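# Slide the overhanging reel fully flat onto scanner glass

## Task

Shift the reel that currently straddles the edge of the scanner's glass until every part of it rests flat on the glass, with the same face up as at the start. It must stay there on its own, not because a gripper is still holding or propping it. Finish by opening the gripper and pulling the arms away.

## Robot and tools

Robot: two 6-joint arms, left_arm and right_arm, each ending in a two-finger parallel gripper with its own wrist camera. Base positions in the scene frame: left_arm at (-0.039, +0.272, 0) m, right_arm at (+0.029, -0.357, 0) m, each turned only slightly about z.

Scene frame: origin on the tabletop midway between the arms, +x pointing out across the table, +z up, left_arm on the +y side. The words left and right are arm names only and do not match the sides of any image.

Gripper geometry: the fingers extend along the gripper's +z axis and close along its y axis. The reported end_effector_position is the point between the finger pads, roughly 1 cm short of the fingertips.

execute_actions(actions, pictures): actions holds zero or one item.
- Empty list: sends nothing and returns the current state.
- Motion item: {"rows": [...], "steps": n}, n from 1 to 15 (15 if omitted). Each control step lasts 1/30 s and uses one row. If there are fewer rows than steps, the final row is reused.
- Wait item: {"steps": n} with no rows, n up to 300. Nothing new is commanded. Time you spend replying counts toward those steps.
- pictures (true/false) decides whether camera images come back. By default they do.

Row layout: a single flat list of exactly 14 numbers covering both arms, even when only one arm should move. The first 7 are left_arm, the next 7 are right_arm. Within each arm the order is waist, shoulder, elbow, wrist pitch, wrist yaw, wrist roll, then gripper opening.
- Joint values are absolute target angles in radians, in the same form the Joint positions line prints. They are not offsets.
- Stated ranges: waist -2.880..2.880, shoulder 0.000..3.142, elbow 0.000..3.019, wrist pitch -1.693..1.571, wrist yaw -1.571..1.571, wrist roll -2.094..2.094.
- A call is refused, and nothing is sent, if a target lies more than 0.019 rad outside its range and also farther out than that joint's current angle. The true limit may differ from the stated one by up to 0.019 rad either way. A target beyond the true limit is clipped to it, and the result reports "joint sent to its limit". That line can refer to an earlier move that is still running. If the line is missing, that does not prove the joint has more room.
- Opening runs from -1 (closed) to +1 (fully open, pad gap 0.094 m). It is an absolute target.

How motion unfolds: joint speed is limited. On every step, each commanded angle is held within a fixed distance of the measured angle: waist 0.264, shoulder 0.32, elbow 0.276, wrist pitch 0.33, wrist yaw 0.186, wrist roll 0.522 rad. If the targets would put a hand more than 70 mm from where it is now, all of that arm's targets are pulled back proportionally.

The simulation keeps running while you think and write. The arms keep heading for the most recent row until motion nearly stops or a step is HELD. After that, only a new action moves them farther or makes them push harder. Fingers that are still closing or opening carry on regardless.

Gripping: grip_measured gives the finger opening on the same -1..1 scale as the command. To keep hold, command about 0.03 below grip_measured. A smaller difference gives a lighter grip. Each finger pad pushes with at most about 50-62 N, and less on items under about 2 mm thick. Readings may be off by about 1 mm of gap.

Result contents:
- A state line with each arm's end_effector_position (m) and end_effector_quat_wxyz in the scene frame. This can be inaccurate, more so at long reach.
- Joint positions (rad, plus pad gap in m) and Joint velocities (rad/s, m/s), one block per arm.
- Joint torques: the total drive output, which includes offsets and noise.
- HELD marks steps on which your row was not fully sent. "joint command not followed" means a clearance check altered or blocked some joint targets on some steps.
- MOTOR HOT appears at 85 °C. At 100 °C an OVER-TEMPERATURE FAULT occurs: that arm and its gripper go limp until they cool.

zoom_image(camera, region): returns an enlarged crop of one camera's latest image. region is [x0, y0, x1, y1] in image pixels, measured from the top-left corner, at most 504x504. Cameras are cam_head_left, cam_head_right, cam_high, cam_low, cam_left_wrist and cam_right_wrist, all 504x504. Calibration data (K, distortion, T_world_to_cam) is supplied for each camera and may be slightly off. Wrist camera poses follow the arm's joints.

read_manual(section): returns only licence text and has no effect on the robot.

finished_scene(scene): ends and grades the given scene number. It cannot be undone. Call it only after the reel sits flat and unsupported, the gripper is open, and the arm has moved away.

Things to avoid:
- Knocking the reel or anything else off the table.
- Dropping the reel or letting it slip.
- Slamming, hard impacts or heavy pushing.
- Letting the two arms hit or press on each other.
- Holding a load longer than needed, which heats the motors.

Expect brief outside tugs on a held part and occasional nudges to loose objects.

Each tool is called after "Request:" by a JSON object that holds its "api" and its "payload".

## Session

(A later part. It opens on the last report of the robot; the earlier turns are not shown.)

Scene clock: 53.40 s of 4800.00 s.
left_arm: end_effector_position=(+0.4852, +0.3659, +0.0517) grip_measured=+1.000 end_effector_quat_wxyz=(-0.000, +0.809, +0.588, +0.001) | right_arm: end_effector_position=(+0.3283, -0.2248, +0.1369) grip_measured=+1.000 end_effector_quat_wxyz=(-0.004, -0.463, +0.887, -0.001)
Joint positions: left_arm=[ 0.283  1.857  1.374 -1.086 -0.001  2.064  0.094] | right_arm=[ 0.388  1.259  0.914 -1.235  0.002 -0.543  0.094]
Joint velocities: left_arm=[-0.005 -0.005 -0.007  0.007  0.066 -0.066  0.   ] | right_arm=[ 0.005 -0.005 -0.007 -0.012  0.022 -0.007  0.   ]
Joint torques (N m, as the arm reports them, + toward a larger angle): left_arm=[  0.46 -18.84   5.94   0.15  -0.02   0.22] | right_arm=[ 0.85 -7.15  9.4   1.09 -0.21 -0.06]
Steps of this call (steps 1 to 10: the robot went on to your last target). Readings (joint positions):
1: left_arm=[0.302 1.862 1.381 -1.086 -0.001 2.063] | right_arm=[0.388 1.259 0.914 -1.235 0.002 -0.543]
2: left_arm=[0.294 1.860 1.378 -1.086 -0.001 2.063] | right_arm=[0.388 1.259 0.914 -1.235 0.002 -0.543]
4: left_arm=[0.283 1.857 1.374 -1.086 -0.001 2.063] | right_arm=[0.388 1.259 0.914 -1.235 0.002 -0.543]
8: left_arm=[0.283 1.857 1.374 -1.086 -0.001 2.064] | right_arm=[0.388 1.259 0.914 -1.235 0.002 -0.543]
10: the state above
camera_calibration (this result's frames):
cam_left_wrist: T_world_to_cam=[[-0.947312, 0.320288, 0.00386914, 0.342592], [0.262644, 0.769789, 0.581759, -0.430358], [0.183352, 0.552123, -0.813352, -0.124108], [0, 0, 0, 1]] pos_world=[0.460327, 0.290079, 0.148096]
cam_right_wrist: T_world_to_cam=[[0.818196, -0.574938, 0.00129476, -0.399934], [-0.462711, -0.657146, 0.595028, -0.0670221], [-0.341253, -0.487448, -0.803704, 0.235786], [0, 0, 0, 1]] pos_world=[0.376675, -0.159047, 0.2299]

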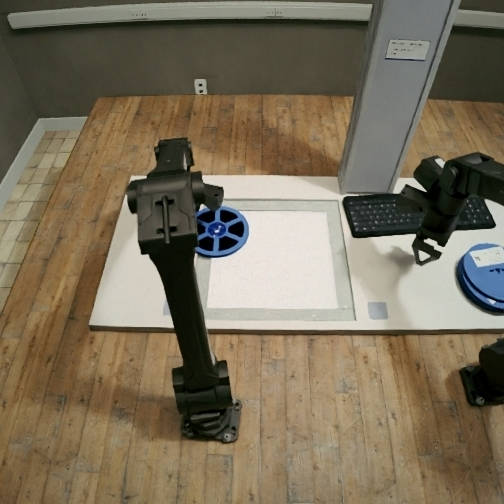

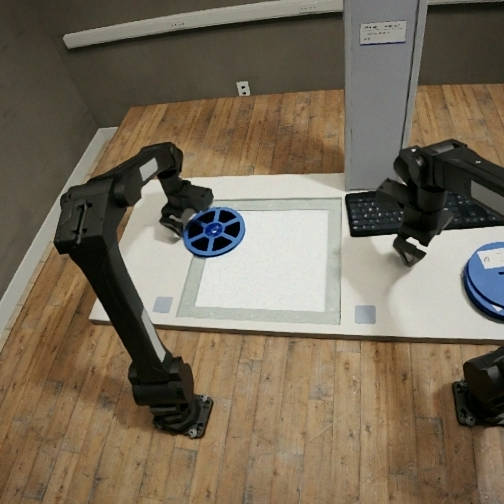

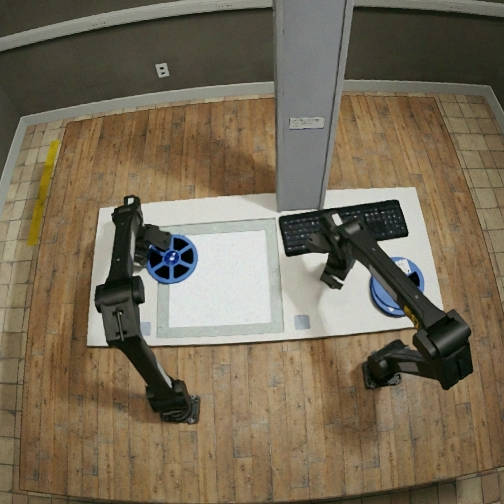

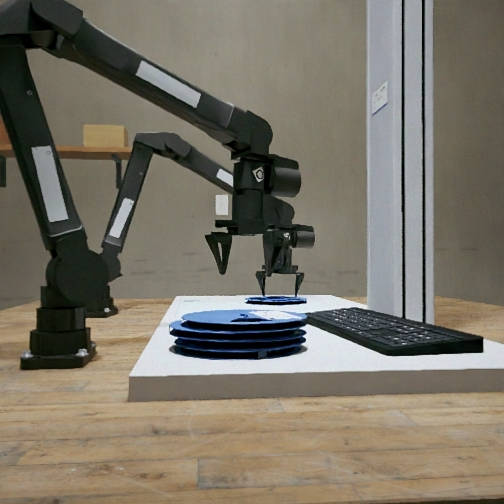

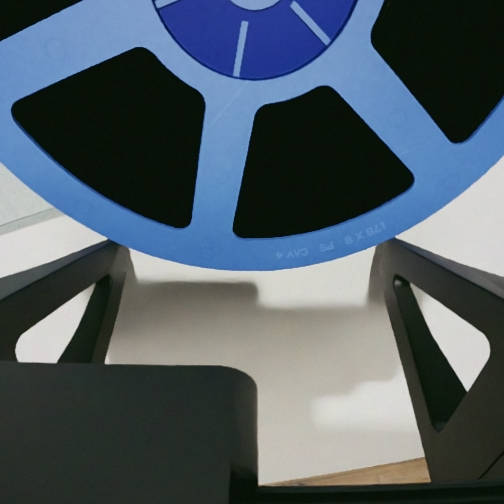

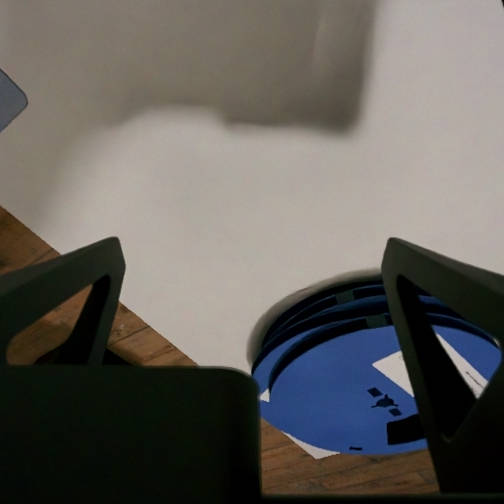

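Request:
{"api": "execute_actions", "payload": {"actions": [{"rows": [[0.2783,1.837,1.357,-1.075,0,2.064,1, 0.40,1.27,0.92,-1.22,0,-0.55,1],[0.2685,1.831,1.35,-1.073,0,2.057,1, 0.40,1.27,0.92,-1.22,0,-0.55,1],[0.2588,1.825,1.343,-1.071,0,2.051,1, 0.40,1.27,0.92,-1.22,0,-0.55,1],[0.2491,1.8204,1.3358,-1.069,0,2.045,1, 0.40,1.27,0.92,-1.22,0,-0.55,1],[0.2393,1.8158,1.3287,-1.067,0,2.039,1, 0.40,1.27,0.92,-1.22,0,-0.55,1],[0.2296,1.8112,1.3216,-1.065,0,2.032,1, 0.40,1.27,0.92,-1.22,0,-0.55,1],[0.2199,1.8066,1.3146,-1.0635,0,2.026,1, 0.40,1.27,0.92,-1.22,0,-0.55,1],[0.2101,1.802,1.3075,-1.0615,0,2.02,1, 0.40,1.27,0.92,-1.22,0,-0.55,1],[0.2004,1.7975,1.3004,-1.0596,0,2.014,1, 0.40,1.27,0.92,-1.22,0,-0.55,1],[0.1907,1.7929,1.2933,-1.0577,0,2.007,1, 0.40,1.27,0.92,-1.22,0,-0.55,1],[0.181,1.7883,1.2863,-1.0557,0,2.001,1, 0.40,1.27,0.92,-1.22,0,-0.55,1],[0.1712,1.7837,1.2792,-1.0538,0,1.995,1, 0.40,1.27,0.92,-1.22,0,-0.55,1],[0.1615,1.7792,1.2721,-1.0519,0,1.989,1, 0.40,1.27,0.92,-1.22,0,-0.55,1],[0.1517,1.7746,1.265,-1.05,0,1.982,1, 0.40,1.27,0.92,-1.22,0,-0.55,1],[0.142,1.770,1.258,-1.048,0,1.976,1, 0.40,1.27,0.92,-1.22,0,-0.55,1]], "steps": 15}], "pictures": false}}

Request:
{"api": "execute_actions", "payload": {"actions": [{"steps": 10}]}}

Scene clock: 60.60 s of 4800.00 s.
left_arm: end_effector_position=(+0.4659, +0.3039, +0.0537) grip_measured=+1.000 end_effector_quat_wxyz=(+0.000, +0.826, +0.564, +0.003) | right_arm: end_effector_position=(+0.3283, -0.2248, +0.1369) grip_measured=+1.000 end_effector_quat_wxyz=(-0.004, -0.463, +0.887, -0.001)
Joint positions: left_arm=[ 0.168  1.791  1.284 -1.058 -0.003  2.007  0.094] | right_arm=[ 0.388  1.259  0.914 -1.235  0.002 -0.543  0.094]
Joint velocities: left_arm=[-0.347 -0.151 -0.183  0.056 -0.066 -0.168  0.   ] | right_arm=[-0.005 -0.005 -0.032  0.017  0.007 -0.007  0.   ]
Joint torques (N m, as the arm reports them, + toward a larger angle): left_arm=[ -0.21 -17.05   5.61   0.16   0.     0.08] | right_arm=[ 0.83 -7.14  9.41  1.09 -0.21 -0.05]
Steps of this call (steps 1 to 30: the robot went on to your last target; steps 31 to 90: nothing new was sent; then 3.70 s passed at rest; steps 91 to 105: all 15 steps of this action). Readings (joint positions):
91: left_arm=[0.283 1.857 1.374 -1.085 -0.001 2.064] | right_arm=[0.388 1.259 0.914 -1.235 0.002 -0.543]
92: left_arm=[0.283 1.855 1.371 -1.084 -0.001 2.063] | right_arm=[0.388 1.259 0.914 -1.235 0.002 -0.543]
94: left_arm=[0.280 1.849 1.362 -1.077 -0.001 2.060] | right_arm=[0.388 1.259 0.914 -1.235 0.002 -0.543]
98: left_arm=[0.255 1.827 1.333 -1.069 -0.003 2.045] | right_arm=[0.388 1.259 0.914 -1.235 0.002 -0.543]
105: the state above

Scene clock: 60.93 s of 4800.00 s.
left_arm: end_effector_position=(+0.4619, +0.2885, +0.0539) grip_measured=+1.000 end_effector_quat_wxyz=(-0.000, +0.828, +0.560, +0.002) | right_arm: end_effector_position=(+0.3283, -0.2248, +0.1369) grip_measured=+1.000 end_effector_quat_wxyz=(-0.004, -0.463, +0.887, -0.001)
Joint positions: left_arm=[ 0.138  1.781  1.27  -1.056 -0.003  1.987  0.094] | right_arm=[ 0.388  1.259  0.914 -1.235  0.002 -0.543  0.094]
Joint velocities: left_arm=[ 0.005 -0.005 -0.012 -0.017 -0.022 -0.066  0.   ] | right_arm=[-0.015 -0.024 -0.017 -0.017  0.066 -0.022  0.   ]
Joint torques (N m, as the arm reports them, + toward a larger angle): left_arm=[  0.13 -17.37   5.75   0.14   0.04   0.06] | right_arm=[ 0.81 -7.16  9.4   1.09 -0.21 -0.06]
Steps of this call (steps 1 to 10: the robot went on to your last target). Readings (joint positions):
1: left_arm=[0.158 1.787 1.278 -1.056 -0.003 2.002] | right_arm=[0.388 1.259 0.914 -1.235 0.002 -0.543]
2: left_arm=[0.149 1.784 1.274 -1.056 -0.003 1.999] | right_arm=[0.388 1.259 0.914 -1.235 0.002 -0.543]
4: left_arm=[0.139 1.781 1.270 -1.056 -0.003 1.993] | right_arm=[0.388 1.259 0.914 -1.235 0.002 -0.543]
8: left_arm=[0.138 1.781 1.270 -1.056 -0.003 1.988] | right_arm=[0.388 1.259 0.914 -1.235 0.002 -0.543]
10: the state above
camera_calibration (this result's frames):
cam_left_wrist: T_world_to_cam=[[-0.923549, 0.383467, 0.00312528, 0.316122], [0.313267, 0.749726, 0.582902, -0.383628], [0.221181, 0.539317, -0.812537, -0.0890773], [0, 0, 0, 1]] pos_world=[0.431834, 0.214435, 0.150251]
cam_right_wrist: T_world_to_cam=[[0.818196, -0.574938, 0.00129476, -0.399934], [-0.462711, -0.657146, 0.595028, -0.0670221], [-0.341253, -0.487448, -0.803704, 0.235786], [0, 0, 0, 1]] pos_world=[0.376675, -0.159047, 0.2299]

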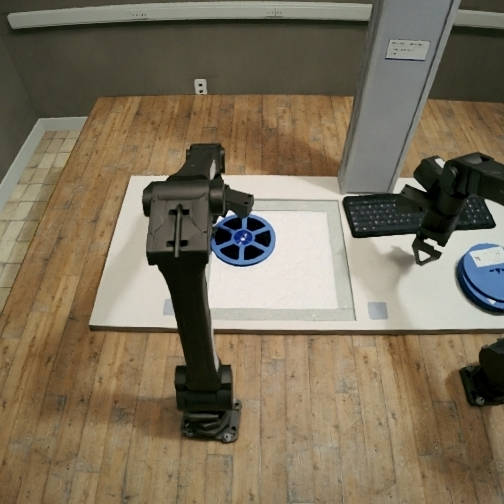

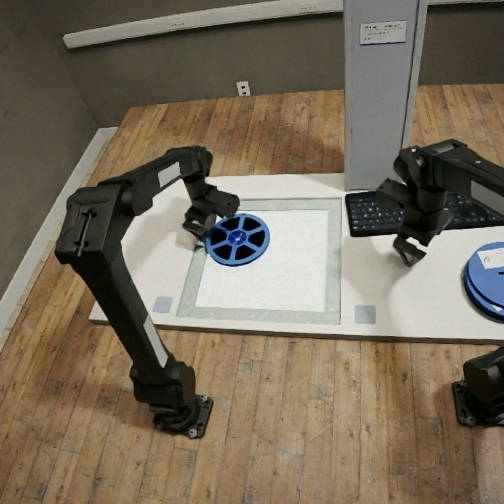

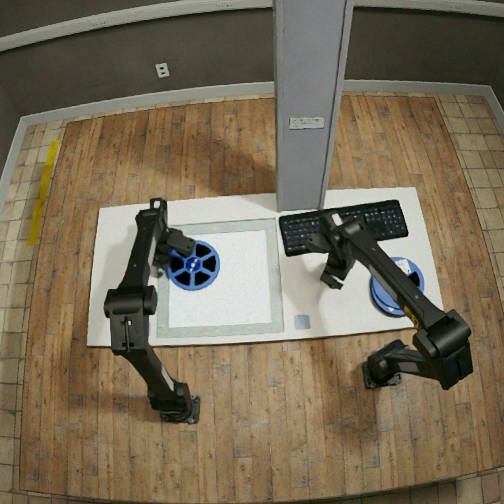

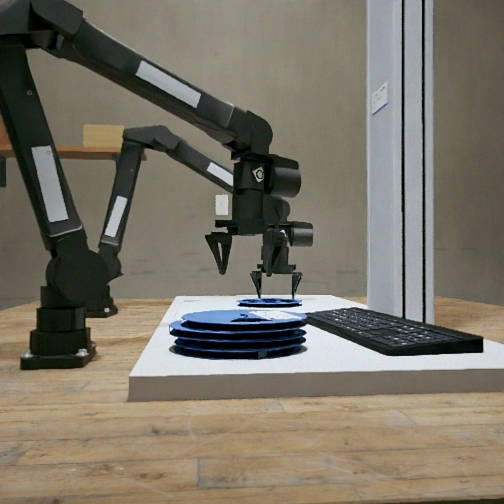

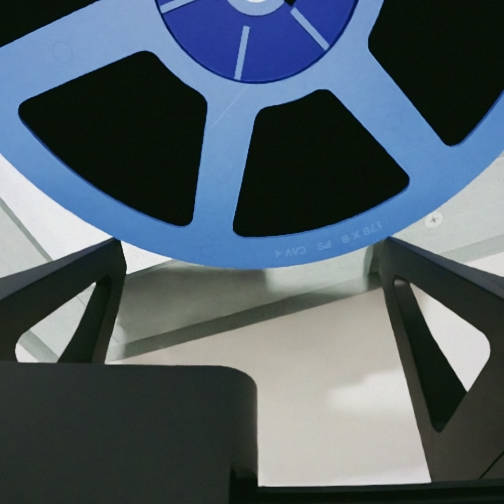

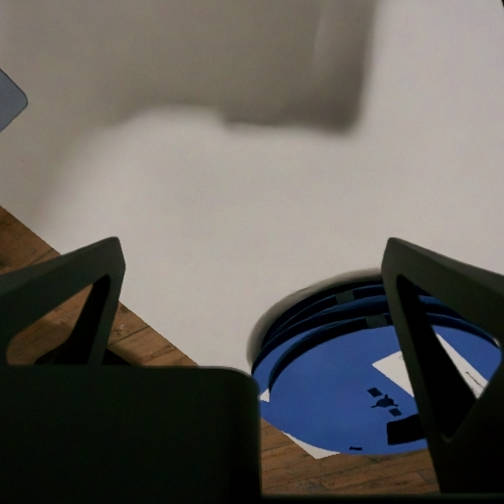

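Request:
{"api": "execute_actions", "payload": {"actions": [{"rows": [[0.1312,1.7654,1.2495,-1.0457,0,1.968,1, 0.40,1.27,0.92,-1.22,0,-0.55,1],[0.1204,1.7608,1.241,-1.0433,0,1.961,1, 0.40,1.27,0.92,-1.22,0,-0.55,1],[0.1096,1.7562,1.2326,-1.041,0,1.953,1, 0.40,1.27,0.92,-1.22,0,-0.55,1],[0.0988,1.7516,1.2241,-1.0387,0,1.945,1, 0.40,1.27,0.92,-1.22,0,-0.55,1],[0.088,1.747,1.2174,-1.0363,0,1.938,1, 0.40,1.27,0.92,-1.22,0,-0.55,1],[0.0772,1.7424,1.2106,-1.034,0,1.93,1, 0.40,1.27,0.92,-1.22,0,-0.55,1],[0.0664,1.7378,1.2039,-1.0317,0,1.922,1, 0.40,1.27,0.92,-1.22,0,-0.55,1],[0.0556,1.7332,1.1972,-1.0293,0,1.915,1, 0.40,1.27,0.92,-1.22,0,-0.55,1],[0.0448,1.7286,1.1904,-1.027,0,1.907,1, 0.40,1.27,0.92,-1.22,0,-0.55,1],[0.034,1.724,1.1837,-1.0247,0,1.899,1, 0.40,1.27,0.92,-1.22,0,-0.55,1],[0.0232,1.7194,1.177,-1.0223,0,1.892,1, 0.40,1.27,0.92,-1.22,0,-0.55,1],[0.0124,1.7148,1.1702,-1.02,0,1.884,1, 0.40,1.27,0.92,-1.22,0,-0.55,1],[0.0016,1.7102,1.1635,-1.0177,0,1.876,1, 0.40,1.27,0.92,-1.22,0,-0.55,1],[-0.0092,1.7056,1.1568,-1.0153,0,1.869,1, 0.40,1.27,0.92,-1.22,0,-0.55,1],[-0.020,1.701,1.150,-1.013,0,1.861,1, 0.40,1.27,0.92,-1.22,0,-0.55,1]], "steps": 15}], "pictures": false}}

Request:
{"api": "execute_actions", "payload": {"actions": [{"steps": 10}]}}

Scene clock: 67.30 s of 4800.00 s.
left_arm: end_effector_position=(+0.4326, +0.2268, +0.0524) grip_measured=+1.000 end_effector_quat_wxyz=(+0.000, +0.840, +0.543, +0.004) | right_arm: end_effector_position=(+0.3283, -0.2248, +0.1369) grip_measured=+1.000 end_effector_quat_wxyz=(-0.004, -0.463, +0.887, -0.001)
Joint positions: left_arm=[ 0.009  1.719  1.177 -1.023 -0.005  1.898  0.094] | right_arm=[ 0.388  1.259  0.914 -1.235  0.002 -0.543  0.094]
Joint velocities: left_arm=[-0.357 -0.142 -0.183  0.081 -0.11  -0.198  0.   ] | right_arm=[-0.005 -0.005  0.017 -0.007 -0.051  0.051  0.   ]
Joint torques (N m, as the arm reports them, + toward a larger angle): left_arm=[  0.02 -16.48   5.39  -0.04   0.14   0.12] | right_arm=[ 0.85 -7.11  9.41  1.09 -0.21 -0.05]
Steps of this call (steps 1 to 30: the robot went on to your last target; steps 31 to 90: nothing new was sent; then 2.87 s passed at rest; steps 91 to 105: all 15 steps of this action). Readings (joint positions):
91: left_arm=[0.138 1.781 1.269 -1.055 -0.003 1.984] | right_arm=[0.388 1.259 0.914 -1.235 0.002 -0.543]
92: left_arm=[0.138 1.780 1.266 -1.053 -0.003 1.983] | right_arm=[0.388 1.259 0.914 -1.235 0.002 -0.543]
94: left_arm=[0.135 1.774 1.255 -1.046 -0.005 1.973] | right_arm=[0.388 1.259 0.914 -1.235 0.002 -0.543]
98: left_arm=[0.106 1.752 1.226 -1.037 -0.005 1.948] | right_arm=[0.388 1.259 0.914 -1.235 0.002 -0.543]
105: the state above

Scene clock: 67.63 s of 4800.00 s.
left_arm: end_effector_position=(+0.4261, +0.2131, +0.0523) grip_measured=+1.000 end_effector_quat_wxyz=(-0.001, +0.841, +0.540, +0.003) | right_arm: end_effector_position=(+0.3283, -0.2248, +0.1369) grip_measured=+1.000 end_effector_quat_wxyz=(-0.004, -0.463, +0.887, -0.001)
Joint positions: left_arm=[-0.021  1.709  1.164 -1.021 -0.005  1.874  0.094] | right_arm=[ 0.388  1.259  0.914 -1.235  0.002 -0.543  0.094]
Joint velocities: left_arm=[ 0.005  0.005 -0.012 -0.007 -0.007 -0.022  0.   ] | right_arm=[-0.015 -0.005 -0.017 -0.007  0.037 -0.037  0.   ]
Joint torques (N m, as the arm reports them, + toward a larger angle): left_arm=[  0.09 -15.88   5.17   0.13   0.14   0.01] | right_arm=[ 0.84 -7.13  9.4   1.09 -0.21 -0.05]
Steps of this call (steps 1 to 10: the robot went on to your last target). Readings (joint positions):
1: left_arm=[-0.002 1.714 1.172 -1.021 -0.005 1.892] | right_arm=[0.388 1.259 0.914 -1.235 0.002 -0.543]
2: left_arm=[-0.011 1.711 1.167 -1.021 -0.005 1.887] | right_arm=[0.388 1.259 0.914 -1.235 0.002 -0.543]
4: left_arm=[-0.021 1.709 1.164 -1.021 -0.005 1.880] | right_arm=[0.388 1.259 0.914 -1.235 0.002 -0.543]
8: left_arm=[-0.021 1.709 1.164 -1.021 -0.005 1.875] | right_arm=[0.388 1.259 0.914 -1.235 0.002 -0.543]
10: the state above
camera_calibration (this result's frames):
cam_left_wrist: T_world_to_cam=[[-0.904555, 0.42635, 0.0024536, 0.294797], [0.347071, 0.732988, 0.585039, -0.325885], [0.247633, 0.530052, -0.811001, -0.0511488], [0, 0, 0, 1]] pos_world=[0.392432, 0.140295, 0.148451]
cam_right_wrist: T_world_to_cam=[[0.818196, -0.574938, 0.00129476, -0.399934], [-0.462711, -0.657146, 0.595028, -0.0670221], [-0.341253, -0.487448, -0.803704, 0.235786], [0, 0, 0, 1]] pos_world=[0.376675, -0.159047, 0.2299]

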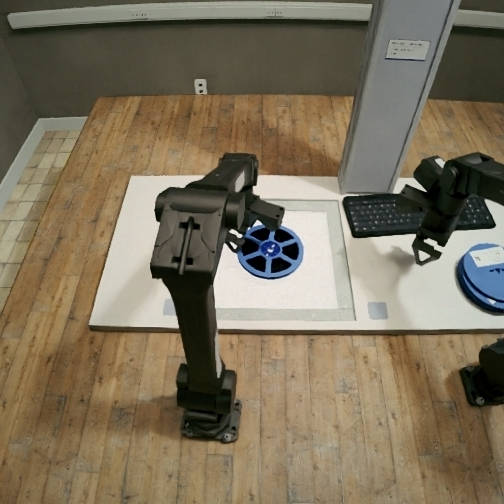

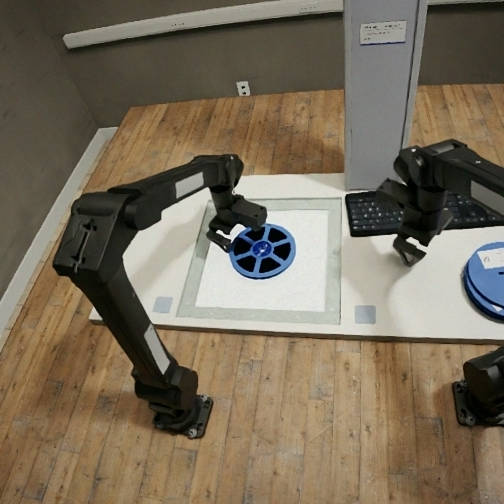

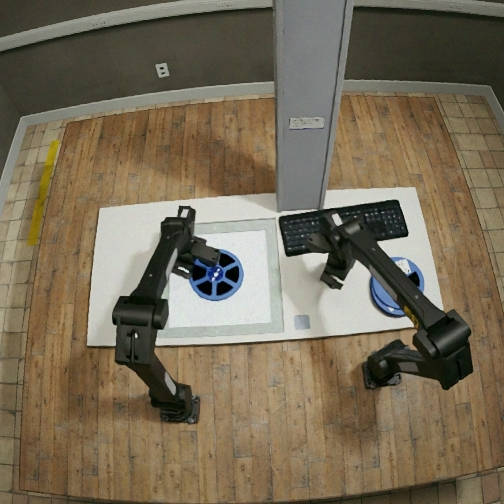

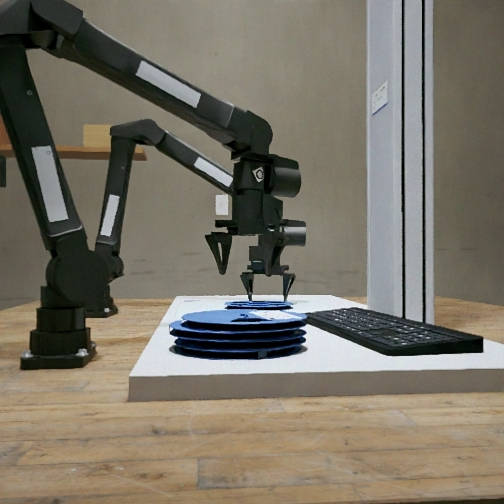

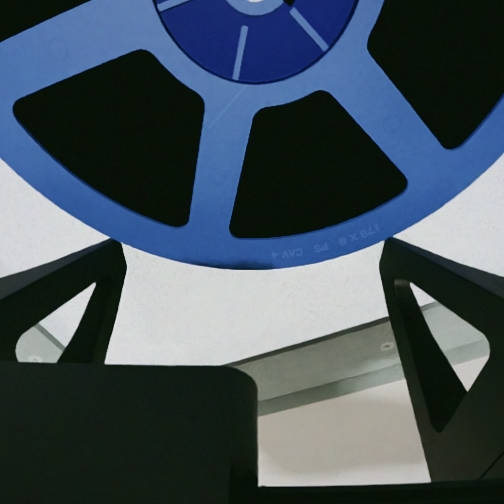

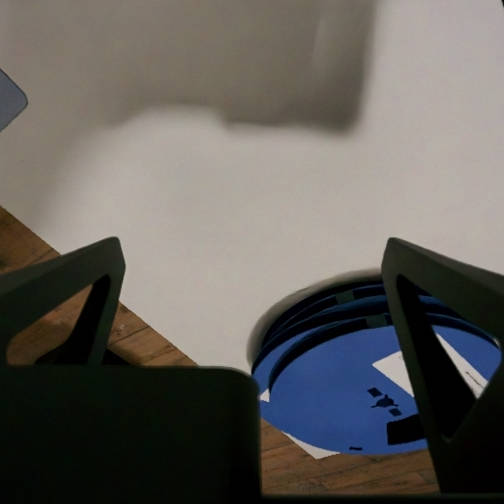

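Request:
{"api": "execute_actions", "payload": {"actions": [{"rows": [[-0.012,1.701,1.150,-1.013,0,1.861,1, 0.40,1.27,0.92,-1.22,0,-0.55,1],[-0.004,1.701,1.150,-1.013,0,1.861,1, 0.40,1.27,0.92,-1.22,0,-0.55,1],[0.004,1.699,1.150,-1.015,0,1.861,1, 0.40,1.27,0.92,-1.22,0,-0.55,1],[0.012,1.696,1.150,-1.02,0,1.861,1, 0.40,1.27,0.92,-1.22,0,-0.55,1],[0.02,1.692,1.150,-1.03,0,1.861,1, 0.40,1.27,0.92,-1.22,0,-0.55,1],[0.028,1.686,1.150,-1.04,0,1.861,1, 0.40,1.27,0.92,-1.22,0,-0.55,1],[0.036,1.678,1.150,-1.05,0,1.861,1, 0.40,1.27,0.92,-1.22,0,-0.55,1],[0.044,1.668,1.150,-1.06,0,1.861,1, 0.40,1.27,0.92,-1.22,0,-0.55,1],[0.055,1.655,1.150,-1.075,0,1.861,1, 0.40,1.27,0.92,-1.22,0,-0.55,1],[0.07,1.64,1.150,-1.09,0,1.861,1, 0.40,1.27,0.92,-1.22,0,-0.55,1],[0.09,1.62,1.150,-1.11,0,1.861,1, 0.40,1.27,0.92,-1.22,0,-0.55,1],[0.12,1.595,1.145,-1.13,0,1.861,1, 0.40,1.27,0.92,-1.22,0,-0.55,1],[0.16,1.565,1.135,-1.15,0,1.861,1, 0.40,1.27,0.92,-1.22,0,-0.55,1],[0.21,1.53,1.12,-1.17,0,1.861,1, 0.40,1.27,0.92,-1.22,0,-0.55,1],[0.27,1.49,1.10,-1.19,0,1.861,1, 0.40,1.27,0.92,-1.22,0,-0.55,1]], "steps": 15}], "pictures": false}}

Request:
{"api": "execute_actions", "payload": {"actions": [{"rows": [[0.36,1.45,1.07,-1.2,0,1.861,1, 0.40,1.27,0.92,-1.22,0,-0.55,1],[0.45,1.41,1.04,-1.2,0,1.861,1, 0.40,1.27,0.92,-1.22,0,-0.55,1],[0.54,1.37,1.01,-1.2,0,1.861,1, 0.40,1.27,0.92,-1.22,0,-0.55,1],[0.63,1.34,0.98,-1.2,0,1.861,1, 0.40,1.27,0.92,-1.22,0,-0.55,1],[0.72,1.31,0.96,-1.2,0,1.861,1, 0.40,1.27,0.92,-1.22,0,-0.55,1],[0.80,1.29,0.95,-1.2,0,1.861,1, 0.40,1.27,0.92,-1.22,0,-0.55,1]], "steps": 15}]}}

Scene clock: 72.53 s of 4800.00 s.
left_arm: end_effector_position=(+0.3965, +0.2862, +0.0919) grip_measured=+1.000 end_effector_quat_wxyz=(-0.007, +0.794, +0.608, -0.011) | right_arm: end_effector_position=(+0.3283, -0.2248, +0.1369) grip_measured=+1.000 end_effector_quat_wxyz=(-0.004, -0.463, +0.887, -0.001)
Joint positions: left_arm=[ 0.14   1.598  1.138 -1.136  0.001  1.869  0.094] | right_arm=[ 0.388  1.259  0.914 -1.235  0.002 -0.543  0.094]
Joint velocities: left_arm=[ 1.021 -0.874 -0.261 -0.432  0.007 -0.022  0.   ] | right_arm=[-0.015  0.005  0.002 -0.007 -0.066 -0.007  0.   ]
Joint torques (N m, as the arm reports them, + toward a larger angle): left_arm=[  3.34 -16.53   5.71  -0.61  -0.09   0.09] | right_arm=[ 0.85 -7.15  9.41  1.1  -0.21 -0.06]
Steps of this call (steps 1 to 30: the robot went on to your last target; steps 31 to 90: nothing new was sent; then 1.40 s passed at rest; steps 91 to 105: all 15 steps of this action). Readings (joint positions):
91: left_arm=[-0.021 1.709 1.164 -1.021 -0.005 1.873] | right_arm=[0.388 1.259 0.914 -1.235 0.002 -0.543]
92: left_arm=[-0.020 1.709 1.164 -1.021 -0.004 1.873] | right_arm=[0.388 1.259 0.914 -1.235 0.002 -0.543]
94: left_arm=[-0.015 1.709 1.164 -1.021 -0.002 1.871] | right_arm=[0.388 1.259 0.914 -1.235 0.002 -0.543]
98: left_arm=[0.013 1.704 1.163 -1.035 -0.002 1.870] | right_arm=[0.388 1.259 0.914 -1.235 0.002 -0.543]
105: the state above

Scene clock: 73.03 s of 4800.00 s.
left_arm: end_effector_position=(+0.2236, +0.5128, +0.1478) grip_measured=+1.000 end_effector_quat_wxyz=(+0.005, +0.534, +0.845, +0.030) | right_arm: end_effector_position=(+0.3283, -0.2248, +0.1369) grip_measured=+1.000 end_effector_quat_wxyz=(-0.004, -0.463, +0.887, -0.001)
Joint positions: left_arm=[ 0.846  1.282  0.964 -1.192 -0.006  1.868  0.094] | right_arm=[ 0.388  1.259  0.914 -1.235  0.002 -0.543  0.094]
Joint velocities: left_arm=[-0.151  0.015 -0.076 -0.007  0.095 -0.022  0.   ] | right_arm=[-0.005  0.005  0.002 -0.007 -0.007 -0.022  0.   ]
Joint torques (N m, as the arm reports them, + toward a larger angle): left_arm=[-2.62 -9.2   6.61 -0.44  0.13  0.06] | right_arm=[ 0.84 -7.13  9.41  1.09 -0.21 -0.05]
Steps of this call (steps 1 to 15: all 15 steps of this action). Readings (joint positions):
1: left_arm=[0.178 1.568 1.127 -1.148 0.001 1.869] | right_arm=[0.388 1.259 0.914 -1.235 0.002 -0.543]
2: left_arm=[0.222 1.537 1.116 -1.156 0.001 1.869] | right_arm=[0.388 1.259 0.914 -1.235 0.002 -0.543]
4: left_arm=[0.324 1.474 1.088 -1.162 0.001 1.869] | right_arm=[0.388 1.259 0.914 -1.235 0.002 -0.543]
8: left_arm=[0.562 1.352 1.017 -1.174 0.001 1.869] | right_arm=[0.388 1.259 0.914 -1.235 0.002 -0.543]
15: the state above
camera_calibration (this result's frames):
cam_left_wrist: T_world_to_cam=[[-0.906993, -0.418121, -0.0503878, 0.425035], [-0.362575, 0.714375, 0.598505, -0.364917], [-0.214252, 0.561109, -0.799533, 0.00326145], [0, 0, 0, 1]] pos_world=[0.253893, 0.436573, 0.242429]
cam_right_wrist: T_world_to_cam=[[0.818196, -0.574938, 0.00129476, -0.399934], [-0.462711, -0.657146, 0.595028, -0.0670221], [-0.341253, -0.487448, -0.803704, 0.235786], [0, 0, 0, 1]] pos_world=[0.376675, -0.159047, 0.2299]

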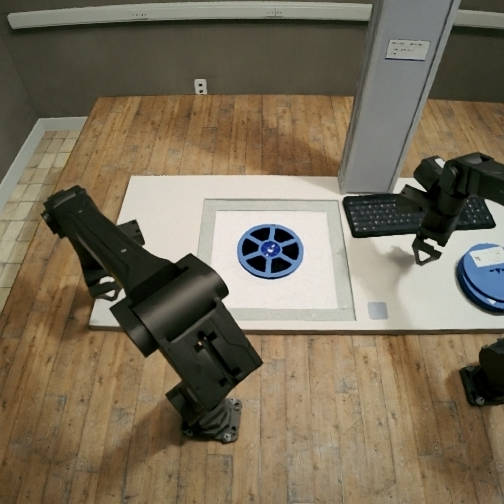

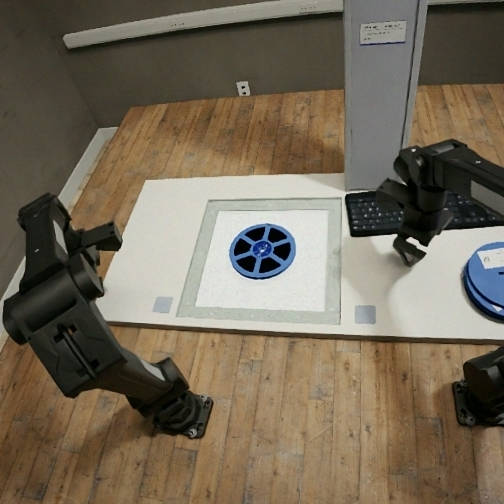

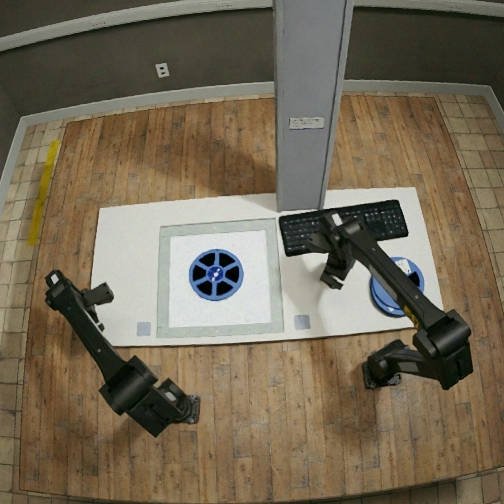

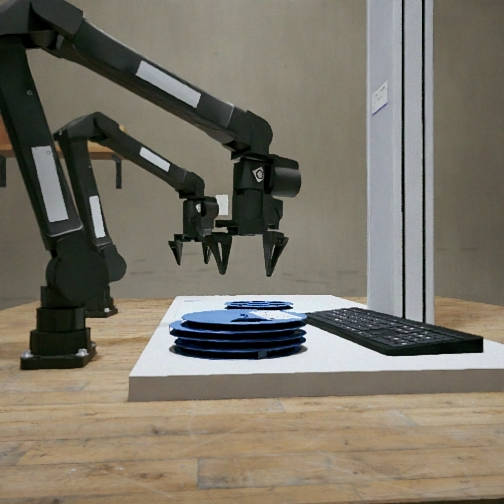

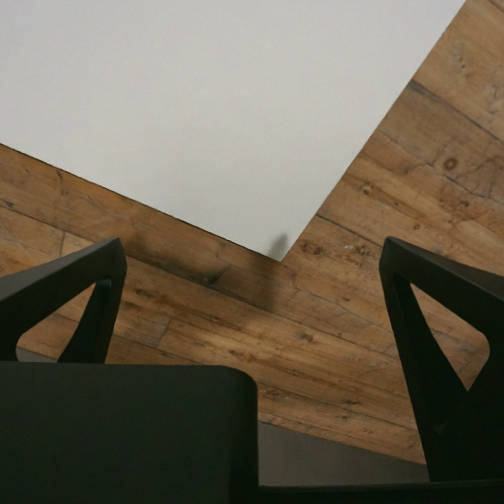

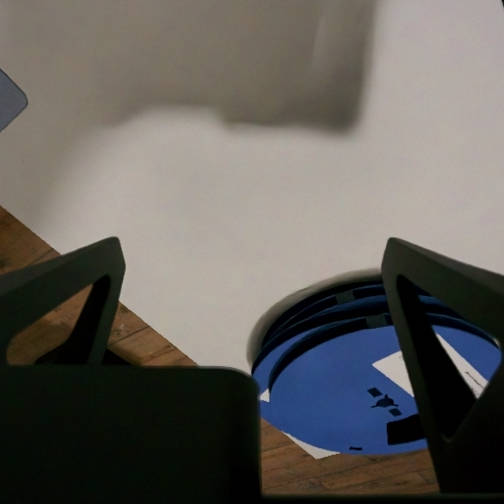

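Request:
{"api": "execute_actions", "payload": {"actions": []}}

Scene clock: 74.83 s of 4800.00 s.
left_arm: end_effector_position=(+0.2334, +0.4993, +0.1461) grip_measured=+1.000 end_effector_quat_wxyz=(+0.007, +0.553, +0.833, +0.027) | right_arm: end_effector_position=(+0.3283, -0.2248, +0.1369) grip_measured=+1.000 end_effector_quat_wxyz=(-0.004, -0.463, +0.887, -0.001)
Joint positions: left_arm=[ 0.801  1.283  0.959 -1.192 -0.002  1.868  0.094] | right_arm=[ 0.388  1.259  0.914 -1.235  0.002 -0.543  0.094]
Joint velocities: left_arm=[ 0.005 -0.005 -0.007  0.007 -0.007  0.022  0.   ] | right_arm=[-0.015  0.005 -0.007 -0.007  0.037 -0.022  0.   ]
Joint torques (N m, as the arm reports them, + toward a larger angle): left_arm=[-0.07 -8.76  6.62 -0.37  0.    0.07] | right_arm=[ 0.81 -7.11  9.41  1.09 -0.21 -0.05]
Steps of this call (steps 1 to 30: the robot went on to your last target; steps 31 to 54: nothing new was sent). Readings (joint positions):
1: left_arm=[0.838 1.283 0.961 -1.192 -0.005 1.868] | right_arm=[0.388 1.259 0.914 -1.235 0.002 -0.543]
2: left_arm=[0.828 1.283 0.960 -1.192 -0.004 1.868] | right_arm=[0.388 1.259 0.914 -1.235 0.002 -0.543]
4: left_arm=[0.810 1.283 0.959 -1.192 -0.002 1.868] | right_arm=[0.388 1.259 0.914 -1.235 0.002 -0.543]
8: left_arm=[0.801 1.283 0.959 -1.192 -0.002 1.868] | right_arm=[0.388 1.259 0.914 -1.235 0.002 -0.543]
54: the state above
All arms were judged still, so your last target was given up. Only a new action makes them travel on or press farther. Fingers that are still opening or closing keep moving.
camera_calibration (this result's frames):
cam_left_wrist: T_world_to_cam=[[-0.924877, -0.377312, -0.0473058, 0.411535], [-0.329671, 0.733589, 0.594276, -0.367356], [-0.189525, 0.565228, -0.802869, 0.00422487], [0, 0, 0, 1]] pos_world=[0.260314, 0.422378, 0.241171]
cam_right_wrist: T_world_to_cam=[[0.818196, -0.574938, 0.00129476, -0.399934], [-0.462711, -0.657146, 0.595028, -0.0670221], [-0.341253, -0.487448, -0.803704, 0.235786], [0, 0, 0, 1]] pos_world=[0.376675, -0.159047, 0.2299]

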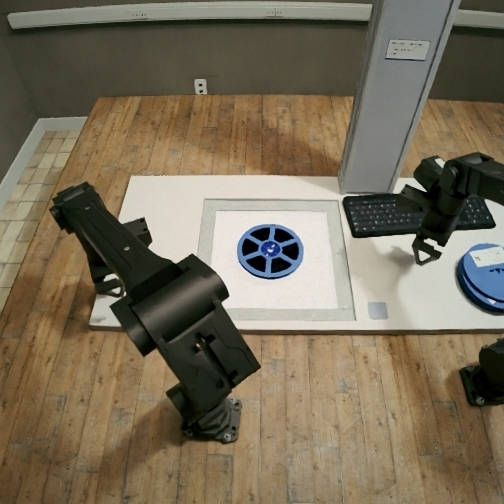

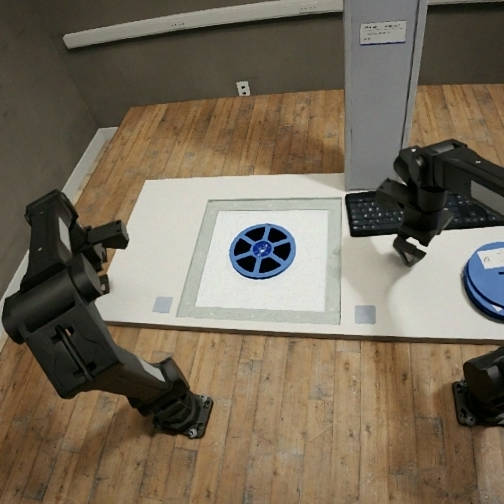

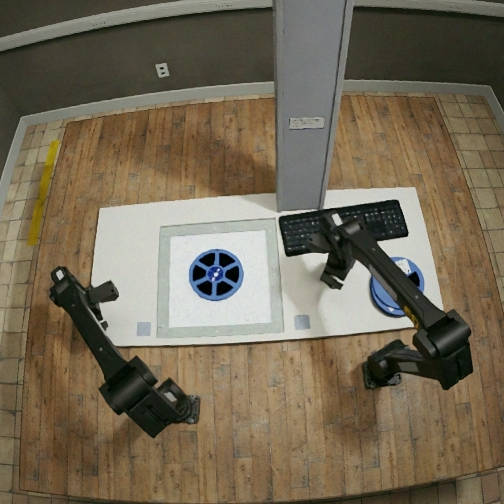

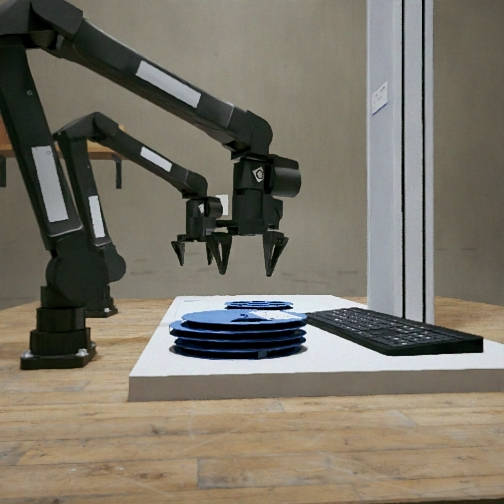

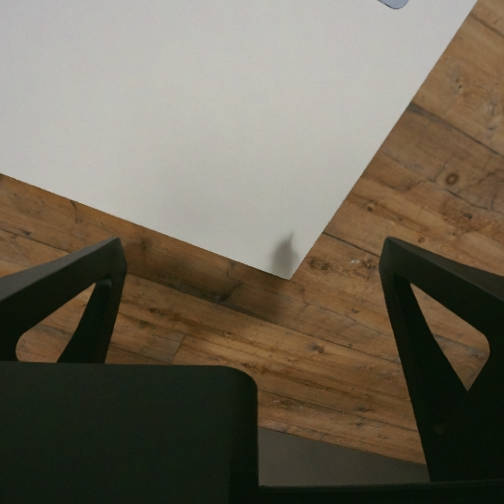

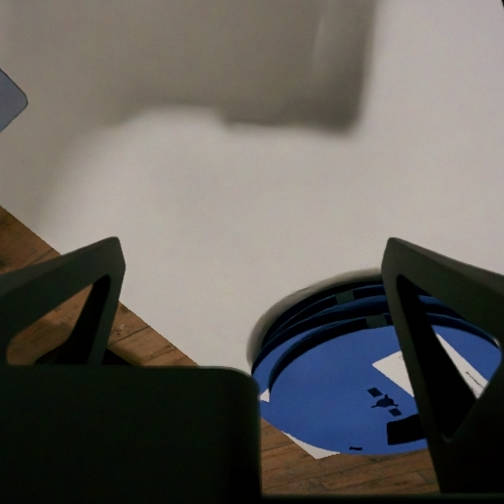

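Request:
{"api": "finished_scene", "payload": {"scene": 2}}

The scene is finished: the task was done.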